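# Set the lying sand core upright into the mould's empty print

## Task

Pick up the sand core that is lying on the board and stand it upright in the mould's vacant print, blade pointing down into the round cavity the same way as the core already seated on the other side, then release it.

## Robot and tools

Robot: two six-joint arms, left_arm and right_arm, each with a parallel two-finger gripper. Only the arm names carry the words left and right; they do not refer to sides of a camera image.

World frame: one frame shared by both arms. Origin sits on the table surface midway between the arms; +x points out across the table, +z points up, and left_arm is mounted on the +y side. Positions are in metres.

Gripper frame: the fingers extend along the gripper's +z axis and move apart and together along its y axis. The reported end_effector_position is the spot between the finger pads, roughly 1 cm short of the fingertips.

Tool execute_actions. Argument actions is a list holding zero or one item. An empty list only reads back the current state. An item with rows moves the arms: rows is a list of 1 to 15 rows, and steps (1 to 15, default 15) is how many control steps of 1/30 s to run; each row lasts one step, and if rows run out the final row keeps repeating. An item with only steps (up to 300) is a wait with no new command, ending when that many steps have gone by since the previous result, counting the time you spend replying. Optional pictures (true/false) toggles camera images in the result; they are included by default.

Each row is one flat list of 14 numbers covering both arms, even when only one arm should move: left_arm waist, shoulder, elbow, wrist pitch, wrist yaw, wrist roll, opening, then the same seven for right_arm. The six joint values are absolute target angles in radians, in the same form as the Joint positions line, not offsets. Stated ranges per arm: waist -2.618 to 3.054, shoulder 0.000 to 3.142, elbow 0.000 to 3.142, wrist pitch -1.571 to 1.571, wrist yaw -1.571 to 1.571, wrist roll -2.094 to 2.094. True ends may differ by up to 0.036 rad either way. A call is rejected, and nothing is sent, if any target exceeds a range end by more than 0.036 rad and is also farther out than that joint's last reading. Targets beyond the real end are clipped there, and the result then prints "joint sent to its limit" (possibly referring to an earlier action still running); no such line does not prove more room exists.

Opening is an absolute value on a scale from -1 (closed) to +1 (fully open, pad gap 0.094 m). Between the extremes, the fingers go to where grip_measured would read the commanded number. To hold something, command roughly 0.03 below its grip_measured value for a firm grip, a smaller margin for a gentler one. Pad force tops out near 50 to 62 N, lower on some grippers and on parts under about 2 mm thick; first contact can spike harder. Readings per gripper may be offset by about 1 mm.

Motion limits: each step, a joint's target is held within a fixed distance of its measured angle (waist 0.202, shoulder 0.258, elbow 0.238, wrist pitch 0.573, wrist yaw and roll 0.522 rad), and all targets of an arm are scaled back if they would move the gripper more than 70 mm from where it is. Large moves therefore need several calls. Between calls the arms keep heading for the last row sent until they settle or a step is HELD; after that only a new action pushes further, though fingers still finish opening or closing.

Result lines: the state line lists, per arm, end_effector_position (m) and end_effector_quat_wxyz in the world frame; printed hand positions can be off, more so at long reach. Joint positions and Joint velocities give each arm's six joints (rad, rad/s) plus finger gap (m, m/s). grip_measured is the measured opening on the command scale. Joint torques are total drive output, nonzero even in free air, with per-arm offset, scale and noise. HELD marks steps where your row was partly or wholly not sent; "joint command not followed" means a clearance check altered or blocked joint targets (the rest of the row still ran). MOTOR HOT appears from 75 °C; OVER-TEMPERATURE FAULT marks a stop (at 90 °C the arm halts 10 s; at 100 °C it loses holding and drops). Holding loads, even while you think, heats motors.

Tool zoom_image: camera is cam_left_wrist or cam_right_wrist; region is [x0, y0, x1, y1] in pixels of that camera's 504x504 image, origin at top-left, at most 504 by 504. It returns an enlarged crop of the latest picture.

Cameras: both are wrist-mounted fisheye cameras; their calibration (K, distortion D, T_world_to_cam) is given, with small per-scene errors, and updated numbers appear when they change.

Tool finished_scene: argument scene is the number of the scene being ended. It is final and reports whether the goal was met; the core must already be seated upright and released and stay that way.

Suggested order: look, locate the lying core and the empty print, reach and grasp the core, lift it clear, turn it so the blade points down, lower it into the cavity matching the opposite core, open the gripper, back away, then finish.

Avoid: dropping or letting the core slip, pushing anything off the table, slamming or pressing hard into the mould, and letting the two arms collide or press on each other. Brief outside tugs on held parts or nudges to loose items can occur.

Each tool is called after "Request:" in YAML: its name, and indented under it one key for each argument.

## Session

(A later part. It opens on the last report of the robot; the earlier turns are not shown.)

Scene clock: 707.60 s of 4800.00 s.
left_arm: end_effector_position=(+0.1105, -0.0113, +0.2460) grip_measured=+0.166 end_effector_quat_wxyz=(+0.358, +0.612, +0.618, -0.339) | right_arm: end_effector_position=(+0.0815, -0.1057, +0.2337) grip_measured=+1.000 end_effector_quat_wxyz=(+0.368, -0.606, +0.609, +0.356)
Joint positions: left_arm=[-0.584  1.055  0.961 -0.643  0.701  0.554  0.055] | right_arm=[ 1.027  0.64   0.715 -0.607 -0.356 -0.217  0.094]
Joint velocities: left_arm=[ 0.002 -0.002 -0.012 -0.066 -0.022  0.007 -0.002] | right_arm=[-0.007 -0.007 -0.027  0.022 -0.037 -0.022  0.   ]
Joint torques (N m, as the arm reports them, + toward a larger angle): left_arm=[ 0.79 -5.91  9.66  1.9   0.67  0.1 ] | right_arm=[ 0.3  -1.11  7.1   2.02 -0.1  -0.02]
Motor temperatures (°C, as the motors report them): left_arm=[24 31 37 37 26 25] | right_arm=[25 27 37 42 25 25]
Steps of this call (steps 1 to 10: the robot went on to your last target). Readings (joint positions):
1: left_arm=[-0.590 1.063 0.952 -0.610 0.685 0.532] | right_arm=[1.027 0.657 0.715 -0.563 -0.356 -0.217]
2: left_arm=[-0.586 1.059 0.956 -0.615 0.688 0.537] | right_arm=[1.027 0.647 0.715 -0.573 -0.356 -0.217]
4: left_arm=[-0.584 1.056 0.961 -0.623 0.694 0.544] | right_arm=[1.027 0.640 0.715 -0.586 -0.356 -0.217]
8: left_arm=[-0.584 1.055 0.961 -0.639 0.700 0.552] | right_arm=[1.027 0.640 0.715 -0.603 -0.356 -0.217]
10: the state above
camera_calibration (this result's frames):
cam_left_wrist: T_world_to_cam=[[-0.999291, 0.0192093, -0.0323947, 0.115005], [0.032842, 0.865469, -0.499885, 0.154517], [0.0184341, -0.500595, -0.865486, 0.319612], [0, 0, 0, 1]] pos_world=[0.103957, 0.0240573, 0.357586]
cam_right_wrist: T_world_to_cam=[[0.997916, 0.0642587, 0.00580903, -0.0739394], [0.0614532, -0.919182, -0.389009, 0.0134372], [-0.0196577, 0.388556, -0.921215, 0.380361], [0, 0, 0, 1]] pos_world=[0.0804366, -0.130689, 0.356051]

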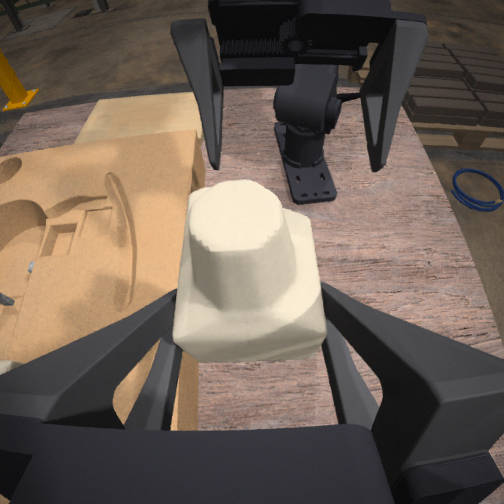

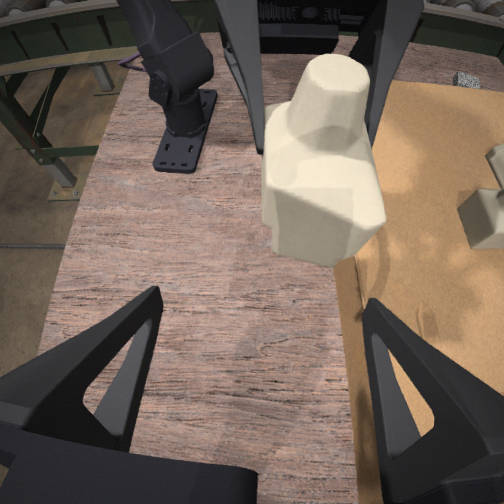

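Request:
execute_actions:
  actions:
    - {"rows": [[-0.575,1.025,1.005,-0.605,0.75,0.565,0.13,  1.0,0.62,0.7,-0.63,-0.36,-0.19,1],[-0.575,1.025,1.005,-0.605,0.75,0.565,0.13,  0.96,0.62,0.7,-0.63,-0.36,-0.15,1],[-0.575,1.025,1.005,-0.605,0.75,0.565,0.13,  0.91,0.62,0.7,-0.63,-0.36,-0.1,1],[-0.575,1.025,1.005,-0.605,0.75,0.565,0.13,  0.86,0.62,0.7,-0.63,-0.36,-0.05,1],[-0.575,1.025,1.005,-0.605,0.75,0.565,0.13,  0.81,0.62,0.7,-0.63,-0.36,0.0,1],[-0.575,1.025,1.005,-0.605,0.75,0.565,0.13,  0.76,0.62,0.7,-0.63,-0.36,0.05,1],[-0.575,1.025,1.005,-0.605,0.75,0.565,0.13,  0.71,0.63,0.7,-0.62,-0.36,0.1,1],[-0.58,1.025,1.005,-0.6,0.74,0.56,0.13,  0.66,0.64,0.7,-0.61,-0.37,0.15,1],[-0.59,1.025,1.005,-0.59,0.72,0.545,0.13,  0.61,0.65,0.7,-0.6,-0.38,0.2,1],[-0.605,1.025,1.005,-0.58,0.69,0.525,0.13,  0.56,0.66,0.7,-0.59,-0.39,0.25,1],[-0.62,1.025,1.005,-0.57,0.66,0.5,0.13,  0.51,0.67,0.7,-0.58,-0.4,0.3,1],[-0.64,1.025,1.005,-0.56,0.63,0.475,0.13,  0.46,0.68,0.7,-0.57,-0.42,0.35,1],[-0.66,1.025,1.005,-0.55,0.6,0.45,0.13,  0.41,0.69,0.7,-0.56,-0.44,0.4,1],[-0.68,1.025,1.005,-0.54,0.57,0.425,0.13,  0.36,0.7,0.7,-0.55,-0.46,0.45,1],[-0.7,1.025,1.005,-0.53,0.54,0.4,0.13,  0.31,0.72,0.7,-0.54,-0.48,0.5,1]], "steps": 15}
  pictures: false

Request:
execute_actions:
  actions:
    - {"rows": [[-0.72,1.03,1.01,-0.52,0.51,0.375,0.13,  0.26,0.74,0.7,-0.53,-0.5,0.56,1],[-0.74,1.04,1.02,-0.51,0.48,0.35,0.13,  0.21,0.76,0.71,-0.52,-0.52,0.62,1],[-0.76,1.05,1.03,-0.5,0.45,0.325,0.13,  0.16,0.78,0.71,-0.51,-0.54,0.68,1],[-0.78,1.07,1.05,-0.49,0.42,0.3,0.13,  0.11,0.8,0.72,-0.5,-0.56,0.74,1],[-0.8,1.09,1.07,-0.48,0.39,0.275,0.13,  0.06,0.82,0.72,-0.49,-0.58,0.8,1],[-0.82,1.11,1.09,-0.47,0.36,0.25,0.13,  0.01,0.84,0.72,-0.48,-0.6,0.86,1],[-0.84,1.13,1.11,-0.46,0.33,0.225,0.13,  -0.04,0.86,0.73,-0.47,-0.62,0.92,1],[-0.86,1.16,1.14,-0.45,0.3,0.2,0.13,  -0.09,0.88,0.73,-0.46,-0.64,0.98,1],[-0.88,1.19,1.17,-0.45,0.27,0.175,0.13,  -0.14,0.9,0.73,-0.45,-0.66,1.04,1],[-0.9,1.22,1.2,-0.45,0.24,0.15,0.13,  -0.19,0.91,0.74,-0.44,-0.68,1.1,1],[-0.92,1.25,1.23,-0.45,0.21,0.125,0.13,  -0.24,0.92,0.74,-0.43,-0.7,1.16,1],[-0.94,1.28,1.26,-0.45,0.18,0.1,0.13,  -0.29,0.93,0.74,-0.42,-0.72,1.22,1],[-0.955,1.31,1.29,-0.45,0.15,0.08,0.13,  -0.34,0.94,0.75,-0.41,-0.74,1.28,1],[-0.97,1.34,1.32,-0.45,0.12,0.06,0.13,  -0.39,0.95,0.75,-0.4,-0.76,1.34,1],[-0.98,1.37,1.35,-0.45,0.09,0.04,0.13,  -0.43,0.96,0.75,-0.39,-0.78,1.4,1]], "steps": 15}
  pictures: false

Request:
execute_actions:
  actions:
    - {"rows": [[-0.985,1.4,1.38,-0.45,0.05,0.02,0.13,  -0.47,0.97,0.75,-0.38,-0.8,1.45,1],[-0.99,1.43,1.41,-0.45,0.01,0.0,0.13,  -0.5,0.98,0.75,-0.37,-0.82,1.5,1],[-0.99,1.46,1.44,-0.45,-0.03,-0.02,0.13,  -0.525,0.99,0.75,-0.36,-0.84,1.54,1],[-0.99,1.49,1.47,-0.455,-0.07,-0.04,0.13,  -0.54,1.0,0.75,-0.35,-0.85,1.56,1],[-0.99,1.52,1.5,-0.46,-0.11,-0.06,0.13,  -0.55,1.0,0.75,-0.35,-0.85,1.57,1],[-0.99,1.55,1.53,-0.465,-0.15,-0.085,0.13,  -0.55,1.0,0.75,-0.35,-0.85,1.57,1],[-0.99,1.58,1.56,-0.47,-0.19,-0.11,0.13,  -0.55,1.0,0.75,-0.35,-0.85,1.57,1],[-0.99,1.61,1.59,-0.475,-0.23,-0.135,0.13,  -0.55,1.0,0.75,-0.35,-0.85,1.57,1],[-0.99,1.64,1.62,-0.48,-0.27,-0.16,0.13,  -0.55,1.0,0.75,-0.35,-0.85,1.57,1],[-0.99,1.67,1.65,-0.49,-0.31,-0.185,0.13,  -0.55,1.0,0.75,-0.35,-0.85,1.57,1],[-0.99,1.7,1.68,-0.5,-0.35,-0.21,0.13,  -0.55,1.0,0.75,-0.35,-0.85,1.57,1],[-0.99,1.73,1.71,-0.51,-0.39,-0.24,0.13,  -0.55,1.0,0.75,-0.35,-0.85,1.57,1],[-0.99,1.76,1.74,-0.52,-0.43,-0.27,0.13,  -0.55,1.0,0.75,-0.35,-0.85,1.57,1],[-0.99,1.79,1.77,-0.53,-0.47,-0.3,0.13,  -0.55,1.0,0.75,-0.35,-0.85,1.57,1],[-0.99,1.82,1.8,-0.545,-0.51,-0.33,0.13,  -0.55,1.0,0.75,-0.35,-0.85,1.57,1]], "steps": 15}
  pictures: false

Request:
execute_actions:
  actions:
    - {"rows": [[-0.99,1.855,1.835,-0.56,-0.55,-0.365,0.13,  -0.55,1.0,0.75,-0.35,-0.85,1.57,1],[-0.99,1.89,1.87,-0.58,-0.59,-0.4,0.13,  -0.55,1.0,0.75,-0.35,-0.85,1.57,1],[-0.99,1.925,1.905,-0.6,-0.63,-0.44,0.13,  -0.55,1.0,0.75,-0.35,-0.85,1.57,1],[-0.99,1.96,1.94,-0.62,-0.67,-0.48,0.13,  -0.55,1.0,0.75,-0.35,-0.85,1.57,1],[-0.99,1.995,1.98,-0.64,-0.71,-0.52,0.13,  -0.55,1.0,0.75,-0.35,-0.85,1.57,1],[-0.99,2.03,2.02,-0.665,-0.75,-0.565,0.13,  -0.55,1.0,0.75,-0.35,-0.85,1.57,1],[-0.99,2.065,2.06,-0.69,-0.79,-0.61,0.13,  -0.55,1.0,0.75,-0.35,-0.85,1.57,1],[-0.99,2.1,2.1,-0.715,-0.82,-0.655,0.13,  -0.55,1.0,0.75,-0.35,-0.85,1.57,1],[-0.99,2.135,2.14,-0.74,-0.85,-0.7,0.13,  -0.55,1.0,0.75,-0.35,-0.85,1.57,1],[-0.99,2.17,2.18,-0.765,-0.88,-0.74,0.13,  -0.55,1.0,0.75,-0.35,-0.85,1.57,1],[-0.99,2.205,2.215,-0.79,-0.91,-0.78,0.13,  -0.55,1.0,0.75,-0.35,-0.85,1.57,1],[-0.99,2.24,2.25,-0.815,-0.94,-0.82,0.13,  -0.55,1.0,0.75,-0.35,-0.85,1.57,1],[-0.99,2.27,2.28,-0.84,-0.96,-0.85,0.13,  -0.55,1.0,0.75,-0.35,-0.85,1.57,1],[-0.99,2.3,2.305,-0.86,-0.98,-0.875,0.13,  -0.55,1.0,0.75,-0.35,-0.85,1.57,1],[-0.99,2.32,2.32,-0.88,-0.99,-0.89,0.13,  -0.55,1.0,0.75,-0.35,-0.85,1.57,1]], "steps": 15}
  pictures: false

Request:
execute_actions:
  actions:
    - {"steps": 20}

Scene clock: 770.53 s of 4800.00 s.
left_arm: end_effector_position=(+0.1076, -0.0177, +0.2403) grip_measured=+0.166 end_effector_quat_wxyz=(+0.351, +0.605, +0.639, -0.320) | right_arm: end_effector_position=(+0.2223, -0.1718, +0.2330) grip_measured=+1.000 end_effector_quat_wxyz=(+0.374, -0.196, +0.835, +0.353)
Joint positions: left_arm=[-0.654  1.055  0.961 -0.633  0.6    0.484  0.055] | right_arm=[ 0.401  0.677  0.715 -0.577 -0.41   0.291  0.094]
Joint velocities: left_arm=[-0.618 -0.007 -0.012  0.183 -0.652 -0.549 -0.   ] | right_arm=[-1.429  0.393  0.007  0.154 -0.388  1.429  0.   ]
Joint torques (N m, as the arm reports them, + toward a larger angle): left_arm=[-0.81 -5.93  9.75  2.26  0.57 -0.08] | right_arm=[-0.33  1.78  7.01  2.23 -0.13  0.01]
Motor temperatures (°C, as the motors report them): left_arm=[24 31 40 37 27 25] | right_arm=[25 26 35 39 25 25]
Steps of this call (steps 1 to 30: the robot went on to your last target; steps 31 to 90: nothing new was sent; then 59.43 s passed at rest; steps 91 to 105: all 15 steps of this action). Readings (joint positions):
91: left_arm=[-0.584 1.055 0.961 -0.649 0.703 0.558] | right_arm=[1.024 0.640 0.715 -0.614 -0.357 -0.214]
92: left_arm=[-0.584 1.055 0.961 -0.649 0.703 0.558] | right_arm=[1.012 0.640 0.715 -0.614 -0.359 -0.206]
94: left_arm=[-0.584 1.055 0.961 -0.649 0.703 0.558] | right_arm=[0.947 0.640 0.715 -0.614 -0.362 -0.166]
98: left_arm=[-0.584 1.055 0.961 -0.649 0.703 0.558] | right_arm=[0.751 0.640 0.715 -0.614 -0.362 -0.027]
105: the state above

Scene clock: 771.03 s of 4800.00 s.
left_arm: end_effector_position=(+0.1267, -0.1062, +0.2759) grip_measured=+0.166 end_effector_quat_wxyz=(+0.371, +0.535, +0.705, -0.283) | right_arm: end_effector_position=(+0.3335, -0.3157, +0.2097) grip_measured=+1.000 end_effector_quat_wxyz=(+0.241, +0.423, +0.747, +0.453)
Joint positions: left_arm=[-0.948  1.325  1.254 -0.546  0.205  0.14   0.055] | right_arm=[-0.348  0.934  0.719 -0.44  -0.681  1.146  0.094]
Joint velocities: left_arm=[-0.437  0.886  0.872  0.066 -0.799 -0.623  0.   ] | right_arm=[-1.35   0.256  0.085  0.227 -0.564  1.634  0.   ]
Joint torques (N m, as the arm reports them, + toward a larger angle): left_arm=[-0.32 -6.55  9.7   2.52  0.08 -0.07] | right_arm=[-0.06 -0.7  11.26  2.11 -0.33 -0.11]
Motor temperatures (°C, as the motors report them): left_arm=[24 31 40 37 27 25] | right_arm=[25 26 35 39 25 25]
Steps of this call (steps 1 to 15: all 15 steps of this action). Readings (joint positions):
1: left_arm=[-0.675 1.055 0.961 -0.627 0.578 0.465] | right_arm=[0.351 0.692 0.715 -0.568 -0.425 0.341]
2: left_arm=[-0.696 1.055 0.961 -0.620 0.555 0.444] | right_arm=[0.301 0.710 0.715 -0.559 -0.441 0.393]
4: left_arm=[-0.738 1.059 0.970 -0.614 0.505 0.401] | right_arm=[0.201 0.750 0.715 -0.541 -0.475 0.502]
8: left_arm=[-0.818 1.118 1.046 -0.592 0.400 0.307] | right_arm=[0.001 0.834 0.715 -0.504 -0.548 0.731]
15: the state above

Scene clock: 771.53 s of 4800.00 s.
left_arm: end_effector_position=(+0.2465, -0.1688, +0.2728) grip_measured=+0.167 end_effector_quat_wxyz=(+0.439, +0.312, +0.829, -0.151) | right_arm: end_effector_position=(+0.3461, -0.3574, +0.2225) grip_measured=+1.000 end_effector_quat_wxyz=(+0.163, +0.579, +0.602, +0.526)
Joint positions: left_arm=[-0.988  1.784  1.703 -0.564 -0.326 -0.207  0.055] | right_arm=[-0.541  0.989  0.727 -0.36  -0.827  1.55   0.094]
Joint velocities: left_arm=[ 0.012  0.867  0.886 -0.183 -1.209 -0.813 -0.002] | right_arm=[-0.007 -0.012  0.002  0.022 -0.051  0.139  0.   ]
Joint torques (N m, as the arm reports them, + toward a larger angle): left_arm=[ -0.16 -12.41   9.71   2.15  -0.23  -0.06] | right_arm=[-0.84 -1.1  10.78  2.06 -0.36 -0.01]
Motor temperatures (°C, as the motors report them): left_arm=[24 31 40 37 27 25] | right_arm=[25 26 35 39 25 25]
Steps of this call (steps 1 to 15: all 15 steps of this action). Readings (joint positions):
1: left_arm=[-0.962 1.356 1.284 -0.543 0.178 0.119] | right_arm=[-0.393 0.943 0.721 -0.430 -0.699 1.204]
2: left_arm=[-0.973 1.387 1.314 -0.542 0.149 0.097] | right_arm=[-0.434 0.952 0.724 -0.419 -0.718 1.261]
4: left_arm=[-0.986 1.448 1.372 -0.541 0.088 0.055] | right_arm=[-0.497 0.969 0.727 -0.396 -0.754 1.363]
8: left_arm=[-0.988 1.571 1.491 -0.541 -0.059 -0.032] | right_arm=[-0.541 0.989 0.727 -0.372 -0.796 1.484]
15: the state above

Scene clock: 772.03 s of 4800.00 s.
left_arm: end_effector_position=(+0.3362, -0.1777, +0.2180) grip_measured=+0.167 end_effector_quat_wxyz=(+0.494, +0.007, +0.869, -0.019) | right_arm: end_effector_position=(+0.3460, -0.3565, +0.2235) grip_measured=+1.000 end_effector_quat_wxyz=(+0.158, +0.581, +0.598, +0.529)
Joint positions: left_arm=[-0.988  2.295  2.239 -0.812 -0.838 -0.751  0.055] | right_arm=[-0.541  0.989  0.727 -0.357 -0.834  1.567  0.094]
Joint velocities: left_arm=[-0.002  0.789  0.701 -0.549 -0.667 -0.901 -0.   ] | right_arm=[-0.007 -0.002 -0.017 -0.022  0.037  0.022  0.   ]
Joint torques (N m, as the arm reports them, + toward a larger angle): left_arm=[ -0.18 -17.63   9.05   1.35  -0.79  -0.05] | right_arm=[-0.7  -1.14 10.9   2.05 -0.34  0.01]
Motor temperatures (°C, as the motors report them): left_arm=[24 31 40 37 27 25] | right_arm=[25 26 36 39 25 25]
Steps of this call (steps 1 to 15: all 15 steps of this action). Readings (joint positions):
1: left_arm=[-0.988 1.815 1.734 -0.573 -0.364 -0.236] | right_arm=[-0.541 0.989 0.727 -0.359 -0.828 1.554]
2: left_arm=[-0.988 1.847 1.768 -0.584 -0.402 -0.266] | right_arm=[-0.541 0.989 0.727 -0.359 -0.829 1.556]
4: left_arm=[-0.988 1.914 1.837 -0.608 -0.478 -0.331] | right_arm=[-0.541 0.989 0.727 -0.358 -0.831 1.561]
8: left_arm=[-0.988 2.058 1.989 -0.674 -0.627 -0.480] | right_arm=[-0.541 0.989 0.727 -0.357 -0.833 1.564]
15: the state above

Scene clock: 772.70 s of 4800.00 s.
left_arm: end_effector_position=(+0.3398, -0.1644, +0.1943) grip_measured=+0.167 end_effector_quat_wxyz=(+0.497, -0.038, +0.867, +0.019) | right_arm: end_effector_position=(+0.3460, -0.3565, +0.2235) grip_measured=+1.000 end_effector_quat_wxyz=(+0.158, +0.581, +0.598, +0.529)
Joint positions: left_arm=[-0.988  2.361  2.275 -0.9   -0.92  -0.882  0.055] | right_arm=[-0.541  0.989  0.727 -0.357 -0.834  1.568  0.094]
Joint velocities: left_arm=[ 0.012  0.002 -0.017 -0.037 -0.051 -0.037  0.   ] | right_arm=[-0.012  0.007  0.012  0.051  0.066 -0.022  0.   ]
Joint torques (N m, as the arm reports them, + toward a larger angle): left_arm=[ -0.17 -20.01   9.46   1.31  -0.96  -0.07] | right_arm=[-0.79 -1.09 10.99  2.04 -0.37 -0.01]
Motor temperatures (°C, as the motors report them): left_arm=[24 32 40 37 27 25] | right_arm=[25 26 36 39 25 25]
Steps of this call (steps 1 to 20: the robot went on to your last target). Readings (joint positions):
1: left_arm=[-0.988 2.318 2.256 -0.827 -0.857 -0.778] | right_arm=[-0.541 0.989 0.727 -0.357 -0.834 1.567]
2: left_arm=[-0.988 2.334 2.263 -0.840 -0.870 -0.799] | right_arm=[-0.541 0.989 0.727 -0.357 -0.834 1.567]
4: left_arm=[-0.988 2.353 2.264 -0.867 -0.886 -0.830] | right_arm=[-0.541 0.989 0.727 -0.357 -0.834 1.567]
8: left_arm=[-0.988 2.361 2.264 -0.898 -0.901 -0.862] | right_arm=[-0.541 0.989 0.727 -0.357 -0.834 1.568]
20: the state above
camera_calibration (this result's frames):
cam_left_wrist: T_world_to_cam=[[0.0451933, -0.998945, -0.00819055, -0.181524], [-0.859583, -0.0347083, -0.509817, 0.410864], [0.508994, 0.0300808, -0.860244, 0.113524], [0, 0, 0, 1]] pos_world=[0.303592, -0.170487, 0.305637]
cam_right_wrist: T_world_to_cam=[[-0.460817, 0.239903, -0.854456, 0.437844], [-0.750471, 0.408601, 0.519459, 0.31389], [0.473751, 0.88062, -0.00825025, 0.274247], [0, 0, 0, 1]] pos_world=[0.307407, -0.474803, 0.213328]

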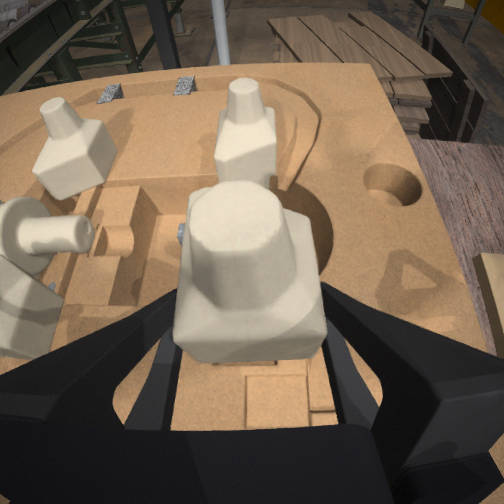

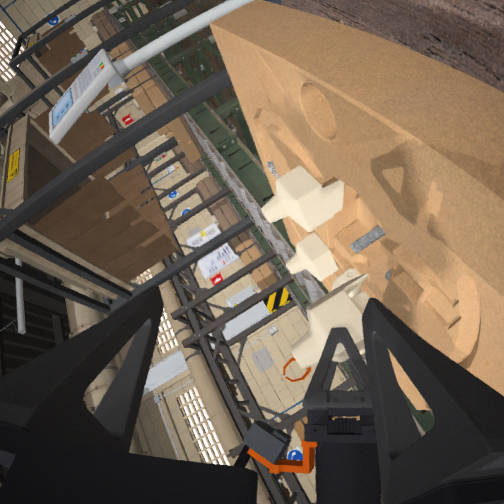

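Request:
execute_actions:
  actions:
    - {"rows": [[-0.99,2.316,2.3,-0.87,-0.995,-0.89,0.13,  -0.55,1.0,0.74,-0.35,-0.87,1.57,0.8],[-0.99,2.312,2.285,-0.86,-1.0,-0.89,0.13,  -0.55,1.0,0.74,-0.35,-0.89,1.57,0.6],[-0.99,2.308,2.275,-0.85,-1.005,-0.89,0.13,  -0.55,1.0,0.74,-0.35,-0.91,1.57,0.4],[-0.99,2.305,2.265,-0.84,-1.01,-0.89,0.13,  -0.55,1.0,0.74,-0.35,-0.93,1.57,0.2],[-0.99,2.302,2.255,-0.83,-1.015,-0.89,0.13,  -0.55,1.0,0.74,-0.35,-0.95,1.57,0.0],[-0.99,2.299,2.245,-0.82,-1.02,-0.89,0.13,  -0.55,1.0,0.74,-0.35,-0.97,1.57,-0.2],[-0.99,2.296,2.235,-0.81,-1.02,-0.89,0.13,  -0.55,1.0,0.74,-0.35,-0.99,1.57,-0.4],[-0.99,2.293,2.225,-0.8,-1.02,-0.89,0.13,  -0.55,1.0,0.74,-0.35,-1.01,1.57,-0.6],[-0.99,2.29,2.215,-0.79,-1.02,-0.89,0.13,  -0.55,1.0,0.74,-0.35,-1.03,1.57,-0.8],[-0.99,2.288,2.205,-0.78,-1.02,-0.89,0.13,  -0.55,1.0,0.74,-0.35,-1.05,1.57,-0.9],[-0.99,2.286,2.195,-0.77,-1.02,-0.89,0.13,  -0.55,1.0,0.74,-0.35,-1.05,1.57,-0.9],[-0.99,2.285,2.185,-0.765,-1.02,-0.89,0.13,  -0.55,1.0,0.74,-0.35,-1.05,1.57,-0.9]], "steps": 15}
  pictures: false

Request:
execute_actions:
  actions:
    - {"steps": 15}

Request:
zoom_image:
  camera: "cam_right_wrist"
  region: [270, 150, 490, 370]

Scene clock: 799.73 s of 4800.00 s.
left_arm: end_effector_position=(+0.3405, -0.1590, +0.1865) grip_measured=+0.167 end_effector_quat_wxyz=(+0.507, -0.044, +0.860, +0.026) | right_arm: end_effector_position=(+0.3354, -0.3310, +0.2380) grip_measured=-0.897 end_effector_quat_wxyz=(+0.105, +0.532, +0.609, +0.579)
Joint positions: left_arm=[-0.988  2.336  2.184 -0.831 -0.949 -0.884  0.055] | right_arm=[-0.541  0.989  0.727 -0.356 -1.009  1.568  0.005]
Joint velocities: left_arm=[ 0.002 -0.002 -0.085  0.11   0.081 -0.022 -0.   ] | right_arm=[-0.002  0.007 -0.022 -0.095 -0.242 -0.022  0.   ]
Joint torques (N m, as the arm reports them, + toward a larger angle): left_arm=[ -0.13 -20.8    6.72   1.62  -0.99  -0.07] | right_arm=[-0.74 -1.05  9.86  1.96 -0.41 -0.01]
Motor temperatures (°C, as the motors report them): left_arm=[24 46 40 35 28 25] | right_arm=[25 26 39 39 25 25]
Steps of this call (steps 1 to 15: the robot went on to your last target; steps 16 to 90: nothing new was sent; then 23.53 s passed at rest; steps 91 to 105: all 15 steps of this action). Readings (joint positions):
91: left_arm=[-0.988 2.361 2.275 -0.900 -0.921 -0.884] | right_arm=[-0.541 0.989 0.727 -0.356 -0.836 1.568]
92: left_arm=[-0.988 2.361 2.275 -0.900 -0.923 -0.884] | right_arm=[-0.541 0.989 0.727 -0.356 -0.842 1.568]
94: left_arm=[-0.988 2.361 2.273 -0.898 -0.927 -0.884] | right_arm=[-0.541 0.989 0.727 -0.356 -0.863 1.568]
98: left_arm=[-0.988 2.349 2.241 -0.875 -0.941 -0.884] | right_arm=[-0.541 0.989 0.727 -0.356 -0.922 1.568]
105: the state above

Scene clock: 800.23 s of 4800.00 s.
left_arm: end_effector_position=(+0.3414, -0.1605, +0.1868) grip_measured=+0.167 end_effector_quat_wxyz=(+0.510, -0.047, +0.859, +0.021) | right_arm: end_effector_position=(+0.3337, -0.3279, +0.2400) grip_measured=-0.897 end_effector_quat_wxyz=(+0.098, +0.526, +0.610, +0.585)
Joint positions: left_arm=[-0.988  2.336  2.18  -0.814 -0.95  -0.884  0.055] | right_arm=[-0.541  0.989  0.727 -0.356 -1.032  1.568  0.005]
Joint velocities: left_arm=[ 0.012  0.007  0.002 -0.037 -0.037 -0.037 -0.001] | right_arm=[ 0.007 -0.007 -0.002 -0.007 -0.037  0.007  0.001]
Joint torques (N m, as the arm reports them, + toward a larger angle): left_arm=[ -0.14 -20.81   6.56   1.59  -0.98  -0.07] | right_arm=[-0.79 -0.98  9.65  1.98 -0.43 -0.02]
Motor temperatures (°C, as the motors report them): left_arm=[24 47 40 35 28 25] | right_arm=[25 26 39 39 25 25]
Steps of this call (steps 1 to 15: the robot went on to your last target). Readings (joint positions):
1: left_arm=[-0.988 2.336 2.182 -0.829 -0.949 -0.884] | right_arm=[-0.541 0.989 0.727 -0.356 -1.014 1.568]
2: left_arm=[-0.988 2.336 2.181 -0.827 -0.949 -0.884] | right_arm=[-0.541 0.989 0.727 -0.356 -1.018 1.568]
4: left_arm=[-0.988 2.336 2.180 -0.823 -0.949 -0.884] | right_arm=[-0.541 0.989 0.727 -0.356 -1.023 1.568]
8: left_arm=[-0.988 2.336 2.180 -0.817 -0.950 -0.884] | right_arm=[-0.541 0.989 0.727 -0.356 -1.029 1.568]
15: the state above
camera_calibration (this result's frames):
cam_left_wrist: T_world_to_cam=[[0.062872, -0.998021, -0.00144917, -0.185], [-0.843254, -0.0523454, -0.53496, 0.404831], [0.533825, 0.034856, -0.844876, 0.0956122], [0, 0, 0, 1]] pos_world=[0.301967, -0.166775, 0.297081]
cam_right_wrist: T_world_to_cam=[[-0.460015, 0.254834, -0.850556, 0.443112], [-0.826502, 0.227162, 0.515065, 0.251376], [0.32447, 0.939924, 0.106122, 0.296904], [0, 0, 0, 1]] pos_world=[0.315265, -0.44909, 0.215908]

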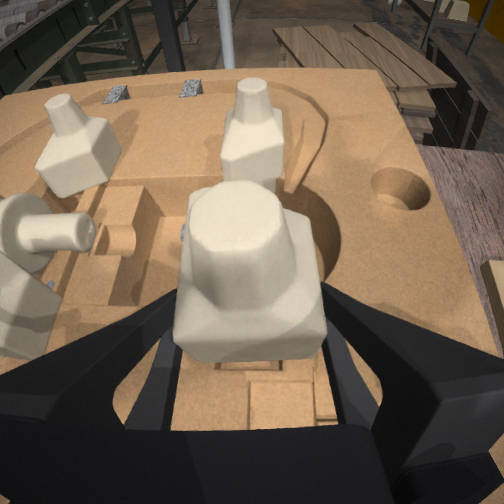

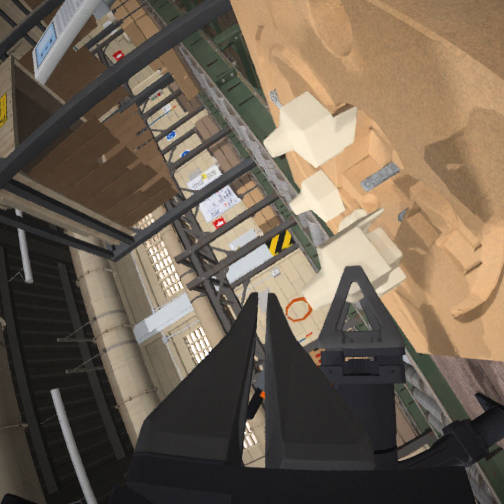

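Region (270, 150, 490, 370) of cam_right_wrist's 504x504 image, scaled by 2.291, with more detail than that image has.

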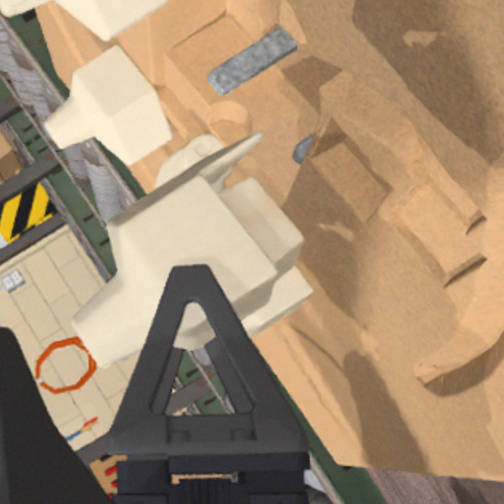

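Request:
execute_actions:
  actions:
    - {"rows": [[-0.995,2.284,2.175,-0.757,-1.02,-0.89,0.13,  -0.55,1.0,0.74,-0.35,-1.05,1.57,-0.9],[-1.0,2.283,2.165,-0.749,-1.02,-0.89,0.13,  -0.55,1.0,0.74,-0.35,-1.05,1.57,-0.9],[-1.005,2.282,2.155,-0.741,-1.02,-0.89,0.13,  -0.55,1.0,0.74,-0.35,-1.05,1.57,-0.9],[-1.005,2.281,2.143,-0.732,-1.02,-0.89,0.13,  -0.55,1.0,0.74,-0.35,-1.05,1.57,-0.9],[-1.005,2.28,2.131,-0.723,-1.02,-0.89,0.13,  -0.55,1.0,0.74,-0.35,-1.05,1.57,-0.9],[-1.005,2.279,2.119,-0.713,-1.02,-0.89,0.13,  -0.55,1.0,0.74,-0.35,-1.05,1.57,-0.9],[-1.005,2.278,2.107,-0.703,-1.02,-0.89,0.13,  -0.55,1.0,0.74,-0.35,-1.05,1.57,-0.9],[-1.005,2.277,2.095,-0.693,-1.02,-0.89,0.13,  -0.55,1.0,0.74,-0.35,-1.05,1.57,-0.9],[-1.005,2.276,2.083,-0.683,-1.02,-0.89,0.13,  -0.55,1.0,0.74,-0.35,-1.05,1.57,-0.9],[-1.005,2.275,2.071,-0.673,-1.02,-0.89,0.13,  -0.55,1.0,0.74,-0.35,-1.05,1.57,-0.9],[-1.005,2.273,2.06,-0.663,-1.02,-0.89,0.13,  -0.55,1.0,0.74,-0.35,-1.05,1.57,-0.9],[-1.005,2.272,2.05,-0.656,-1.02,-0.89,0.13,  -0.55,1.0,0.74,-0.35,-1.05,1.57,-0.9],[-1.005,2.271,2.042,-0.651,-1.02,-0.89,0.13,  -0.55,1.0,0.74,-0.35,-1.05,1.57,-0.9]], "steps": 15}
  pictures: false

Request:
execute_actions:
  actions:
    - {"steps": 15}

Request:
zoom_image:
  camera: "cam_right_wrist"
  region: [330, 160, 470, 300]

Request:
zoom_image:
  camera: "cam_left_wrist"
  region: [150, 300, 350, 430]

Scene clock: 823.73 s of 4800.00 s.
left_arm: end_effector_position=(+0.3352, -0.1587, +0.1591) grip_measured=+0.167 end_effector_quat_wxyz=(+0.510, -0.040, +0.858, +0.030) | right_arm: end_effector_position=(+0.3337, -0.3278, +0.2400) grip_measured=-0.897 end_effector_quat_wxyz=(+0.098, +0.526, +0.610, +0.585)
Joint positions: left_arm=[-0.999  2.321  2.046 -0.715 -0.964 -0.886  0.055] | right_arm=[-0.541  0.989  0.727 -0.356 -1.032  1.568  0.005]
Joint velocities: left_arm=[-0.002 -0.042 -0.071  0.11  -0.051  0.11  -0.   ] | right_arm=[ 0.012 -0.007 -0.027 -0.051  0.037  0.051  0.   ]
Joint torques (N m, as the arm reports them, + toward a larger angle): left_arm=[ -0.54 -20.46   6.17   1.55  -0.84  -0.04] | right_arm=[-0.78 -0.99  9.67  1.92 -0.44 -0.01]
Motor temperatures (°C, as the motors report them): left_arm=[24 52 37 35 28 25] | right_arm=[25 26 39 38 25 25]
Steps of this call (steps 1 to 15: the robot went on to your last target; steps 16 to 90: nothing new was sent; then 20.00 s passed at rest; steps 91 to 105: all 15 steps of this action). Readings (joint positions):
91: left_arm=[-0.988 2.336 2.180 -0.813 -0.950 -0.884] | right_arm=[-0.541 0.989 0.727 -0.356 -1.032 1.568]
92: left_arm=[-0.988 2.336 2.177 -0.809 -0.950 -0.884] | right_arm=[-0.541 0.989 0.727 -0.356 -1.032 1.568]
94: left_arm=[-0.989 2.331 2.162 -0.797 -0.952 -0.884] | right_arm=[-0.541 0.989 0.727 -0.356 -1.032 1.568]
98: left_arm=[-0.994 2.324 2.117 -0.769 -0.954 -0.884] | right_arm=[-0.541 0.989 0.727 -0.356 -1.032 1.568]
105: the state above

Scene clock: 824.23 s of 4800.00 s.
left_arm: end_effector_position=(+0.3358, -0.1601, +0.1592) grip_measured=+0.167 end_effector_quat_wxyz=(+0.512, -0.043, +0.858, +0.025) | right_arm: end_effector_position=(+0.3337, -0.3278, +0.2400) grip_measured=-0.897 end_effector_quat_wxyz=(+0.098, +0.526, +0.610, +0.585)
Joint positions: left_arm=[-0.999  2.32   2.041 -0.699 -0.962 -0.886  0.055] | right_arm=[-0.541  0.989  0.727 -0.356 -1.032  1.568  0.005]
Joint velocities: left_arm=[-0.012  0.007 -0.002  0.007  0.007 -0.007 -0.   ] | right_arm=[-0.017  0.017  0.012 -0.051  0.007 -0.007 -0.001]
Joint torques (N m, as the arm reports them, + toward a larger angle): left_arm=[ -0.48 -20.52   6.36   1.59  -0.87  -0.05] | right_arm=[-0.83 -1.09  9.65  1.94 -0.4   0.  ]
Motor temperatures (°C, as the motors report them): left_arm=[24 52 37 35 28 25] | right_arm=[25 26 39 38 25 25]
Steps of this call (steps 1 to 15: the robot went on to your last target). Readings (joint positions):
1: left_arm=[-0.999 2.320 2.044 -0.712 -0.964 -0.886] | right_arm=[-0.541 0.989 0.727 -0.356 -1.032 1.568]
2: left_arm=[-0.999 2.320 2.043 -0.710 -0.964 -0.886] | right_arm=[-0.541 0.989 0.727 -0.356 -1.032 1.568]
4: left_arm=[-0.999 2.320 2.042 -0.705 -0.964 -0.886] | right_arm=[-0.541 0.989 0.727 -0.356 -1.032 1.568]
8: left_arm=[-0.999 2.320 2.041 -0.701 -0.963 -0.886] | right_arm=[-0.541 0.989 0.727 -0.356 -1.032 1.568]
15: the state above
camera_calibration (this result's frames):
cam_left_wrist: T_world_to_cam=[[0.0594378, -0.998157, -0.0122002, -0.181448], [-0.840679, -0.0434627, -0.539787, 0.386611], [0.538262, 0.0423402, -0.841713, 0.0744145], [0, 0, 0, 1]] pos_world=[0.295746, -0.167462, 0.269109]
cam_right_wrist: T_world_to_cam=[[-0.460019, 0.25489, -0.850537, 0.443132], [-0.826736, 0.226441, 0.515006, 0.251126], [0.323866, 0.940083, 0.10656, 0.296967], [0, 0, 0, 1]] pos_world=[0.315286, -0.448989, 0.215924]

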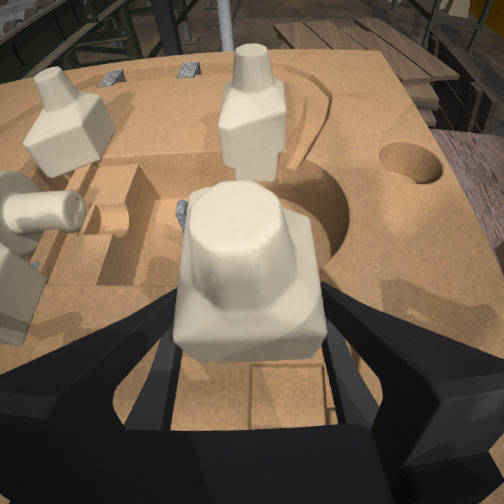

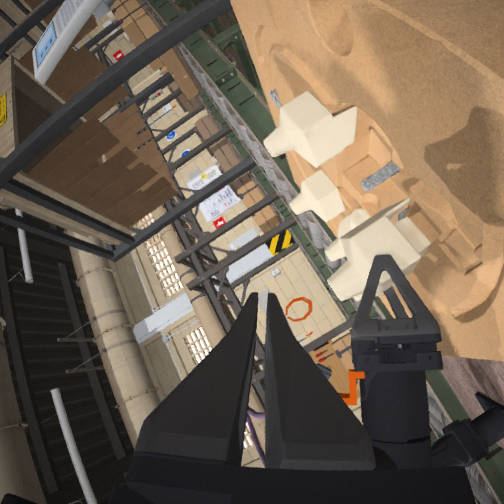

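Region (330, 160, 470, 300) of cam_right_wrist's 504x504 image, scaled by 3.600, with more detail than that image has.

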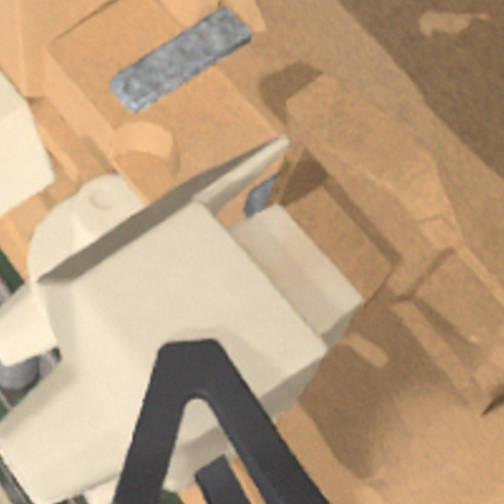

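Region (150, 300, 350, 430) of cam_left_wrist's 504x504 image, scaled by 2.520, with more detail than that image has; it fills the top 328 rows of this view, and the rest is white.

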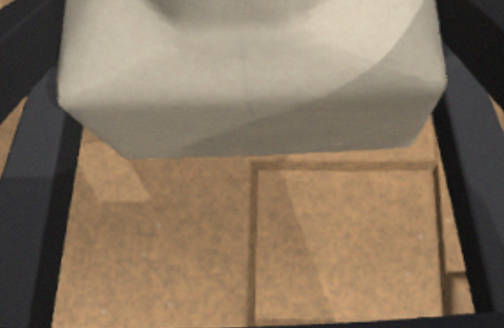

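Request:
execute_actions:
  actions:
    - {"rows": [[-0.998,2.274,2.04,-0.648,-1.015,-0.89,0.13,  -0.55,1.0,0.74,-0.35,-1.05,1.57,-0.9],[-0.992,2.277,2.037,-0.644,-1.01,-0.89,0.13,  -0.55,1.0,0.74,-0.35,-1.05,1.57,-0.9],[-0.987,2.279,2.033,-0.64,-1.005,-0.89,0.13,  -0.55,1.0,0.74,-0.35,-1.05,1.57,-0.9],[-0.987,2.281,2.029,-0.636,-1.0,-0.89,0.13,  -0.55,1.0,0.74,-0.35,-1.05,1.57,-0.9],[-0.987,2.282,2.025,-0.632,-1.0,-0.89,0.13,  -0.55,1.0,0.74,-0.35,-1.05,1.57,-0.9],[-0.987,2.283,2.02,-0.627,-1.0,-0.89,0.13,  -0.55,1.0,0.74,-0.35,-1.05,1.57,-0.9],[-0.987,2.284,2.015,-0.622,-1.0,-0.89,0.13,  -0.55,1.0,0.74,-0.35,-1.05,1.57,-0.9],[-0.987,2.285,2.01,-0.617,-1.0,-0.89,0.13,  -0.55,1.0,0.74,-0.35,-1.05,1.57,-0.9],[-0.987,2.286,2.005,-0.612,-1.0,-0.89,0.13,  -0.55,1.0,0.74,-0.35,-1.05,1.57,-0.9],[-0.987,2.287,2.0,-0.608,-1.0,-0.89,0.13,  -0.55,1.0,0.74,-0.35,-1.05,1.57,-0.9]], "steps": 15}
  pictures: false

Request:
execute_actions:
  actions:
    - {"steps": 12}

Request:
zoom_image:
  camera: "cam_right_wrist"
  region: [330, 160, 470, 300]

Scene clock: 855.67 s of 4800.00 s.
left_arm: end_effector_position=(+0.3388, -0.1603, +0.1526) grip_measured=+0.167 end_effector_quat_wxyz=(+0.517, -0.050, +0.854, +0.018) | right_arm: end_effector_position=(+0.3337, -0.3278, +0.2400) grip_measured=-0.897 end_effector_quat_wxyz=(+0.098, +0.526, +0.610, +0.585)
Joint positions: left_arm=[-0.995  2.32   2.005 -0.642 -0.966 -0.886  0.055] | right_arm=[-0.541  0.989  0.727 -0.356 -1.032  1.568  0.005]
Joint velocities: left_arm=[ 0.017 -0.002 -0.1    0.007 -0.022 -0.007  0.   ] | right_arm=[-0.002  0.017 -0.017 -0.051 -0.081  0.037  0.001]
Joint torques (N m, as the arm reports them, + toward a larger angle): left_arm=[  0.57 -18.95   6.25   1.46  -0.8   -0.04] | right_arm=[-0.8  -1.07  9.87  2.   -0.43  0.  ]
Motor temperatures (°C, as the motors report them): left_arm=[24 56 36 35 28 25] | right_arm=[25 26 39 38 25 25]
Steps of this call (steps 1 to 15: the robot went on to your last target; steps 16 to 90: nothing new was sent; then 27.93 s passed at rest; steps 91 to 105: all 15 steps of this action). Readings (joint positions):
91: left_arm=[-0.999 2.320 2.041 -0.699 -0.961 -0.886] | right_arm=[-0.541 0.989 0.727 -0.356 -1.032 1.568]
92: left_arm=[-0.999 2.320 2.041 -0.698 -0.961 -0.886] | right_arm=[-0.541 0.989 0.727 -0.356 -1.032 1.568]
94: left_arm=[-0.999 2.320 2.039 -0.693 -0.958 -0.886] | right_arm=[-0.541 0.989 0.727 -0.356 -1.032 1.568]
98: left_arm=[-0.999 2.320 2.027 -0.672 -0.964 -0.886] | right_arm=[-0.541 0.989 0.727 -0.356 -1.032 1.568]
105: the state above

Scene clock: 856.07 s of 4800.00 s.
left_arm: end_effector_position=(+0.3391, -0.1591, +0.1489) grip_measured=+0.167 end_effector_quat_wxyz=(+0.513, -0.049, +0.857, +0.020) | right_arm: end_effector_position=(+0.3337, -0.3278, +0.2400) grip_measured=-0.897 end_effector_quat_wxyz=(+0.098, +0.526, +0.610, +0.585)
Joint positions: left_arm=[-0.992  2.32   1.998 -0.642 -0.957 -0.886  0.055] | right_arm=[-0.541  0.989  0.727 -0.356 -1.032  1.568  0.005]
Joint velocities: left_arm=[-0.007 -0.012  0.012 -0.022  0.095 -0.037  0.   ] | right_arm=[ 0.002  0.007  0.007 -0.066 -0.095 -0.037  0.   ]
Joint torques (N m, as the arm reports them, + toward a larger angle): left_arm=[  0.45 -18.89   6.45   1.46  -0.74  -0.04] | right_arm=[-0.93 -1.02  9.72  1.96 -0.42  0.01]
Motor temperatures (°C, as the motors report them): left_arm=[24 56 36 35 28 25] | right_arm=[25 26 39 38 25 25]
Steps of this call (steps 1 to 12: the robot went on to your last target). Readings (joint positions):
1: left_arm=[-0.994 2.320 2.002 -0.642 -0.963 -0.886] | right_arm=[-0.541 0.989 0.727 -0.356 -1.032 1.568]
2: left_arm=[-0.993 2.320 1.999 -0.642 -0.961 -0.886] | right_arm=[-0.541 0.989 0.727 -0.356 -1.032 1.568]
4: left_arm=[-0.992 2.320 1.998 -0.642 -0.958 -0.886] | right_arm=[-0.541 0.989 0.727 -0.356 -1.032 1.568]
8: left_arm=[-0.992 2.320 1.998 -0.642 -0.957 -0.886] | right_arm=[-0.541 0.989 0.727 -0.356 -1.032 1.568]
12: the state above
camera_calibration (this result's frames):
cam_left_wrist: T_world_to_cam=[[0.0642543, -0.997931, 0.00234741, -0.184476], [-0.839092, -0.0553, -0.541172, 0.381729], [0.540182, 0.0328029, -0.840909, 0.0616493], [0, 0, 0, 1]] pos_world=[0.298857, -0.165007, 0.258856]
cam_right_wrist: T_world_to_cam=[[-0.460019, 0.25489, -0.850537, 0.443132], [-0.826736, 0.226441, 0.515006, 0.251126], [0.323866, 0.940083, 0.10656, 0.296967], [0, 0, 0, 1]] pos_world=[0.315286, -0.448989, 0.215924]

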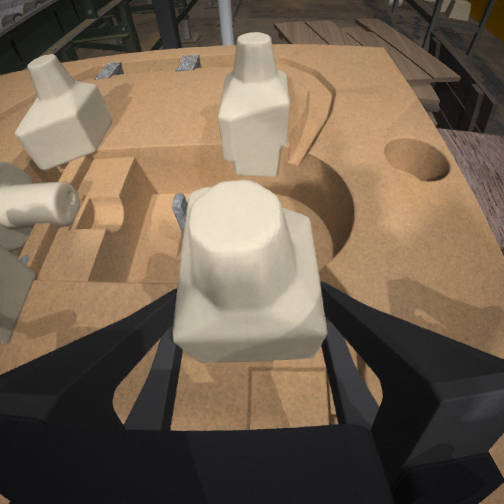

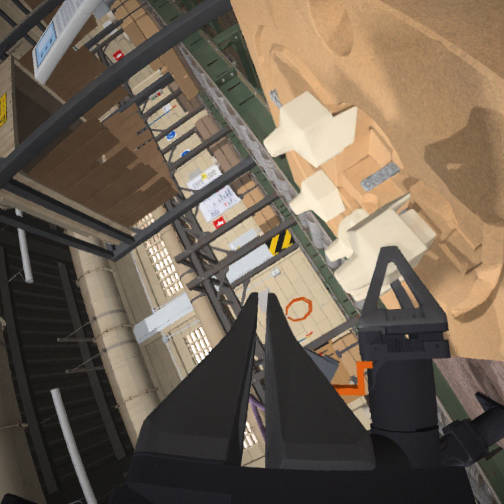

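Region (330, 160, 470, 300) of cam_right_wrist's 504x504 image, scaled by 3.600, with more detail than that image has.

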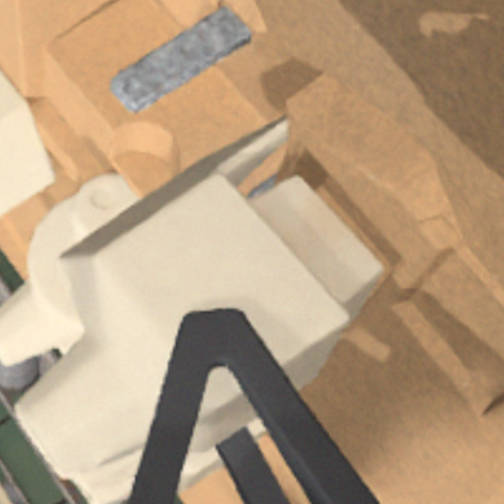

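Request:
execute_actions:
  actions:
    - {"rows": [[-0.987,2.29,2.0,-0.607,-1.0,-0.89,0.13,  -0.55,1.0,0.74,-0.35,-1.05,1.57,-0.9],[-0.987,2.293,2.0,-0.606,-1.0,-0.89,0.13,  -0.55,1.0,0.74,-0.35,-1.05,1.57,-0.9],[-0.987,2.296,2.0,-0.605,-1.0,-0.89,0.13,  -0.55,1.0,0.74,-0.35,-1.05,1.57,-0.9],[-0.987,2.298,2.0,-0.604,-1.0,-0.89,0.13,  -0.55,1.0,0.74,-0.35,-1.05,1.57,-0.9],[-0.987,2.3,2.0,-0.603,-1.0,-0.89,0.13,  -0.55,1.0,0.74,-0.35,-1.05,1.57,-0.9],[-0.987,2.302,2.0,-0.602,-1.0,-0.89,0.13,  -0.55,1.0,0.74,-0.35,-1.05,1.57,-0.9],[-0.987,2.304,2.0,-0.6,-1.0,-0.89,0.13,  -0.55,1.0,0.74,-0.35,-1.05,1.57,-0.9],[-0.987,2.306,2.0,-0.598,-1.0,-0.89,0.13,  -0.55,1.0,0.74,-0.35,-1.05,1.57,-0.9],[-0.987,2.308,2.0,-0.596,-1.0,-0.89,0.13,  -0.55,1.0,0.74,-0.35,-1.05,1.57,-0.9],[-0.987,2.31,2.0,-0.594,-1.0,-0.89,0.13,  -0.55,1.0,0.74,-0.35,-1.05,1.57,-0.9],[-0.987,2.312,2.0,-0.592,-1.0,-0.89,0.13,  -0.55,1.0,0.74,-0.35,-1.05,1.57,-0.9],[-0.987,2.314,2.0,-0.59,-1.0,-0.89,0.13,  -0.55,1.0,0.74,-0.35,-1.05,1.57,-0.9]], "steps": 15}
  pictures: false

Request:
execute_actions:
  actions:
    - {"steps": 12}

Request:
zoom_image:
  camera: "cam_right_wrist"
  region: [330, 160, 470, 300]

Scene clock: 878.90 s of 4800.00 s.
left_arm: end_effector_position=(+0.3395, -0.1598, +0.1469) grip_measured=+0.167 end_effector_quat_wxyz=(+0.513, -0.049, +0.857, +0.020) | right_arm: end_effector_position=(+0.3337, -0.3278, +0.2400) grip_measured=-0.897 end_effector_quat_wxyz=(+0.098, +0.526, +0.610, +0.585)
Joint positions: left_arm=[-0.992  2.325  1.998 -0.638 -0.957 -0.886  0.055] | right_arm=[-0.541  0.989  0.727 -0.356 -1.032  1.568  0.005]
Joint velocities: left_arm=[ 0.012  0.037  0.002 -0.051  0.007  0.007  0.001] | right_arm=[ 0.012 -0.027  0.012  0.022  0.022  0.022 -0.001]
Joint torques (N m, as the arm reports them, + toward a larger angle): left_arm=[  0.48 -16.92   6.39   1.54  -0.73  -0.04] | right_arm=[-0.82 -0.96  9.6   1.96 -0.41  0.03]
Motor temperatures (°C, as the motors report them): left_arm=[24 56 36 34 28 25] | right_arm=[25 26 39 38 25 25]
Steps of this call (steps 1 to 15: the robot went on to your last target; steps 16 to 90: nothing new was sent; then 19.33 s passed at rest; steps 91 to 105: all 15 steps of this action). Readings (joint positions):
91: left_arm=[-0.992 2.320 1.998 -0.642 -0.957 -0.886] | right_arm=[-0.541 0.989 0.727 -0.356 -1.032 1.568]
92: left_arm=[-0.992 2.320 1.998 -0.642 -0.957 -0.886] | right_arm=[-0.541 0.989 0.727 -0.356 -1.032 1.568]
94: left_arm=[-0.992 2.320 1.998 -0.642 -0.957 -0.886] | right_arm=[-0.541 0.989 0.727 -0.356 -1.032 1.568]
98: left_arm=[-0.992 2.320 1.998 -0.642 -0.957 -0.886] | right_arm=[-0.541 0.989 0.727 -0.356 -1.032 1.568]
105: the state above

Scene clock: 879.30 s of 4800.00 s.
left_arm: end_effector_position=(+0.3398, -0.1601, +0.1455) grip_measured=+0.167 end_effector_quat_wxyz=(+0.513, -0.049, +0.857, +0.020) | right_arm: end_effector_position=(+0.3337, -0.3278, +0.2400) grip_measured=-0.897 end_effector_quat_wxyz=(+0.098, +0.526, +0.610, +0.585)
Joint positions: left_arm=[-0.992  2.328  1.998 -0.635 -0.958 -0.886  0.055] | right_arm=[-0.541  0.989  0.727 -0.356 -1.032  1.568  0.005]
Joint velocities: left_arm=[ 0.017 -0.007  0.017 -0.081 -0.022 -0.022  0.001] | right_arm=[-0.002  0.007 -0.022 -0.051 -0.066 -0.007  0.   ]
Joint torques (N m, as the arm reports them, + toward a larger angle): left_arm=[  0.47 -17.01   6.44   1.56  -0.71  -0.03] | right_arm=[-0.74 -1.    9.84  1.99 -0.41  0.  ]
Motor temperatures (°C, as the motors report them): left_arm=[24 56 36 34 28 25] | right_arm=[25 26 39 38 25 25]
Steps of this call (steps 1 to 12: the robot went on to your last target). Readings (joint positions):
1: left_arm=[-0.992 2.326 1.998 -0.637 -0.957 -0.886] | right_arm=[-0.541 0.989 0.727 -0.356 -1.032 1.568]
2: left_arm=[-0.992 2.328 1.998 -0.636 -0.958 -0.886] | right_arm=[-0.541 0.989 0.727 -0.356 -1.032 1.568]
4: left_arm=[-0.992 2.328 1.998 -0.635 -0.958 -0.886] | right_arm=[-0.541 0.989 0.727 -0.356 -1.032 1.568]
8: left_arm=[-0.992 2.328 1.998 -0.635 -0.958 -0.886] | right_arm=[-0.541 0.989 0.727 -0.356 -1.032 1.568]
12: the state above
camera_calibration (this result's frames):
cam_left_wrist: T_world_to_cam=[[0.0649032, -0.997891, 0.00127159, -0.185545], [-0.838792, -0.0552456, -0.541641, 0.380347], [0.540569, 0.0340877, -0.840609, 0.05851], [0, 0, 0, 1]] pos_world=[0.299446, -0.166136, 0.255432]
cam_right_wrist: T_world_to_cam=[[-0.460019, 0.25489, -0.850537, 0.443132], [-0.826736, 0.226441, 0.515006, 0.251126], [0.323866, 0.940083, 0.10656, 0.296967], [0, 0, 0, 1]] pos_world=[0.315286, -0.448989, 0.215924]

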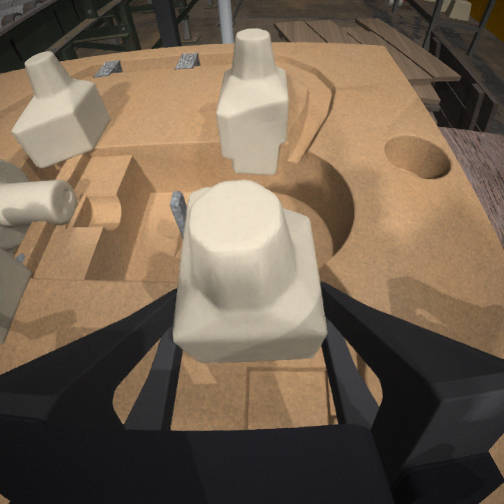

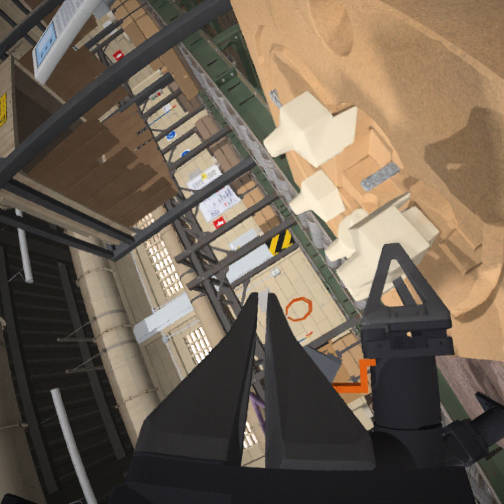

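Region (330, 160, 470, 300) of cam_right_wrist's 504x504 image, scaled by 3.600, with more detail than that image has.

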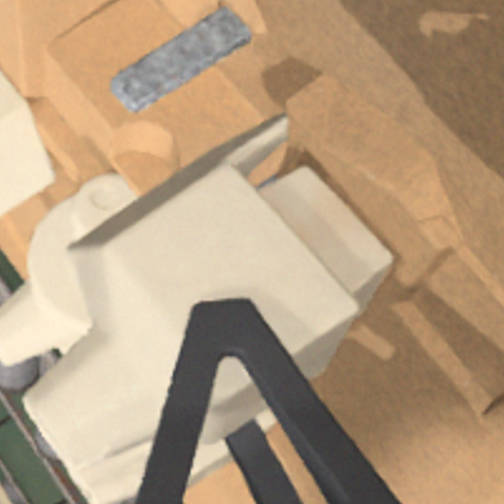

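Request:
execute_actions:
  actions:
    - {"rows": [[-0.987,2.316,2.0,-0.59,-1.0,-0.89,0.13,  -0.55,1.0,0.74,-0.35,-1.05,1.57,-0.9],[-0.987,2.318,2.0,-0.59,-1.0,-0.89,0.13,  -0.55,1.0,0.74,-0.35,-1.05,1.57,-0.9],[-0.987,2.32,2.0,-0.59,-1.0,-0.89,0.13,  -0.55,1.0,0.74,-0.35,-1.05,1.57,-0.9],[-0.987,2.322,2.0,-0.59,-1.0,-0.89,0.13,  -0.55,1.0,0.74,-0.35,-1.05,1.57,-0.9],[-0.987,2.324,2.0,-0.59,-1.0,-0.89,0.13,  -0.55,1.0,0.74,-0.35,-1.05,1.57,-0.9],[-0.987,2.326,2.0,-0.59,-1.0,-0.89,0.13,  -0.55,1.0,0.74,-0.35,-1.05,1.57,-0.9],[-0.987,2.328,2.0,-0.59,-1.0,-0.89,0.13,  -0.55,1.0,0.74,-0.35,-1.05,1.57,-0.9],[-0.987,2.33,2.0,-0.59,-1.0,-0.89,0.13,  -0.55,1.0,0.74,-0.35,-1.05,1.57,-0.9]], "steps": 15}
  pictures: false

Request:
execute_actions:
  actions:
    - {"steps": 12}

Request:
zoom_image:
  camera: "cam_right_wrist"
  region: [330, 160, 470, 300]

Scene clock: 897.50 s of 4800.00 s.
left_arm: end_effector_position=(+0.3401, -0.1599, +0.1449) grip_measured=+0.167 end_effector_quat_wxyz=(+0.514, -0.049, +0.856, +0.022) | right_arm: end_effector_position=(+0.3337, -0.3278, +0.2400) grip_measured=-0.897 end_effector_quat_wxyz=(+0.098, +0.526, +0.610, +0.585)
Joint positions: left_arm=[-0.992  2.331  1.998 -0.634 -0.962 -0.886  0.055] | right_arm=[-0.541  0.989  0.727 -0.356 -1.032  1.568  0.005]
Joint velocities: left_arm=[-0.017 -0.007 -0.017 -0.066 -0.037  0.037 -0.001] | right_arm=[-0.002 -0.002 -0.002  0.022 -0.037 -0.051 -0.001]
Joint torques (N m, as the arm reports them, + toward a larger angle): left_arm=[  0.45 -15.57   6.44   1.55  -0.7   -0.03] | right_arm=[-0.82 -1.09  9.69  1.95 -0.41 -0.01]
Motor temperatures (°C, as the motors report them): left_arm=[24 54 36 34 28 25] | right_arm=[25 25 39 37 25 25]
Steps of this call (steps 1 to 15: the robot went on to your last target; steps 16 to 90: nothing new was sent; then 14.70 s passed at rest; steps 91 to 105: all 15 steps of this action). Readings (joint positions):
91: left_arm=[-0.992 2.328 1.998 -0.635 -0.958 -0.886] | right_arm=[-0.541 0.989 0.727 -0.356 -1.032 1.568]
92: left_arm=[-0.992 2.328 1.998 -0.635 -0.958 -0.886] | right_arm=[-0.541 0.989 0.727 -0.356 -1.032 1.568]
94: left_arm=[-0.992 2.328 1.998 -0.635 -0.958 -0.886] | right_arm=[-0.541 0.989 0.727 -0.356 -1.032 1.568]
98: left_arm=[-0.992 2.330 1.998 -0.634 -0.961 -0.886] | right_arm=[-0.541 0.989 0.727 -0.356 -1.032 1.568]
105: the state above

Scene clock: 897.90 s of 4800.00 s.
left_arm: end_effector_position=(+0.3401, -0.1599, +0.1449) grip_measured=+0.167 end_effector_quat_wxyz=(+0.514, -0.049, +0.856, +0.022) | right_arm: end_effector_position=(+0.3337, -0.3278, +0.2400) grip_measured=-0.897 end_effector_quat_wxyz=(+0.098, +0.526, +0.610, +0.585)
Joint positions: left_arm=[-0.992  2.331  1.998 -0.634 -0.962 -0.886  0.055] | right_arm=[-0.541  0.989  0.727 -0.356 -1.032  1.568  0.005]
Joint velocities: left_arm=[-0.012 -0.022 -0.007 -0.051 -0.051 -0.007 -0.   ] | right_arm=[ 0.002  0.017 -0.007  0.007  0.007 -0.051  0.   ]
Joint torques (N m, as the arm reports them, + toward a larger angle): left_arm=[  0.46 -15.56   6.42   1.55  -0.7   -0.04] | right_arm=[-0.78 -1.07  9.83  2.01 -0.41 -0.01]
Motor temperatures (°C, as the motors report them): left_arm=[24 54 36 34 28 25] | right_arm=[25 25 39 37 25 25]
Steps of this call (steps 1 to 12: the robot went on to your last target). Readings (joint positions):
1: left_arm=[-0.992 2.331 1.998 -0.634 -0.962 -0.886] | right_arm=[-0.541 0.989 0.727 -0.356 -1.032 1.568]
2: left_arm=[-0.992 2.331 1.998 -0.634 -0.962 -0.886] | right_arm=[-0.541 0.989 0.727 -0.356 -1.032 1.568]
4: left_arm=[-0.992 2.331 1.998 -0.634 -0.962 -0.886] | right_arm=[-0.541 0.989 0.727 -0.356 -1.032 1.568]
8: left_arm=[-0.992 2.331 1.998 -0.634 -0.962 -0.886] | right_arm=[-0.541 0.989 0.727 -0.356 -1.032 1.568]
12: the state above
camera_calibration (this result's frames):
cam_left_wrist: T_world_to_cam=[[0.0668495, -0.997763, -0.000555104, -0.185774], [-0.837512, -0.0558103, -0.543562, 0.380014], [0.542315, 0.0368017, -0.839369, 0.0574496], [0, 0, 0, 1]] pos_world=[0.299529, -0.166264, 0.254679]
cam_right_wrist: T_world_to_cam=[[-0.460019, 0.25489, -0.850537, 0.443132], [-0.826736, 0.226441, 0.515006, 0.251126], [0.323866, 0.940083, 0.10656, 0.296967], [0, 0, 0, 1]] pos_world=[0.315286, -0.448989, 0.215924]

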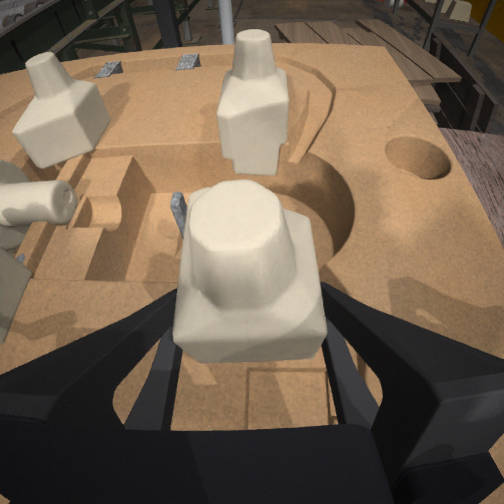

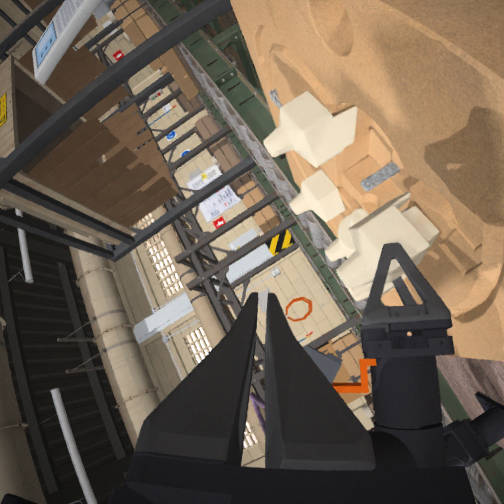

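Region (330, 160, 470, 300) of cam_right_wrist's 504x504 image, scaled by 3.600, with more detail than that image has.

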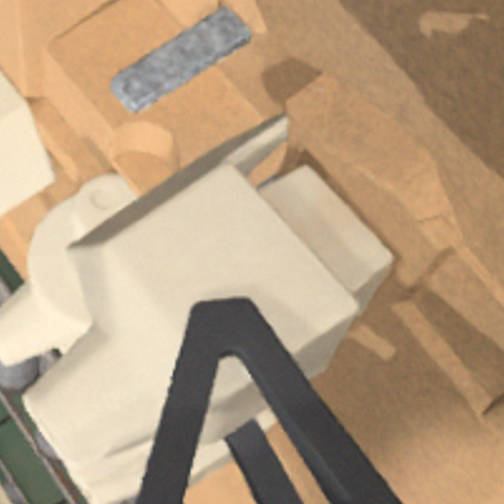

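Request:
zoom_image:
  camera: "cam_right_wrist"
  region: [390, 185, 455, 260]

Request:
zoom_image:
  camera: "cam_left_wrist"
  region: [130, 150, 370, 430]

Region (390, 185, 455, 260) of cam_right_wrist's 504x504 image, scaled by 6.720, with more detail than that image has; it fills the left 437 columns of this view, and the rest is white.

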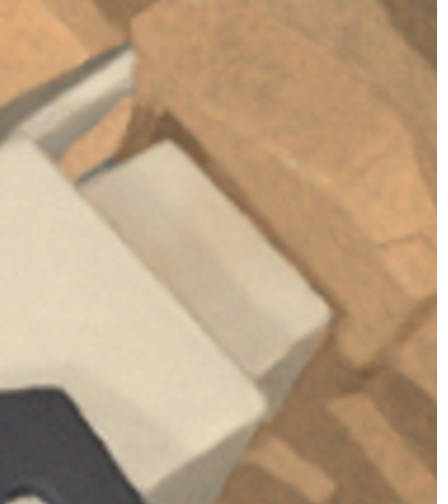

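Region (130, 150, 370, 430) of cam_left_wrist's 504x504 image, scaled by 1.800, with more detail than that image has; it fills the left 432 columns of this view, and the rest is white.

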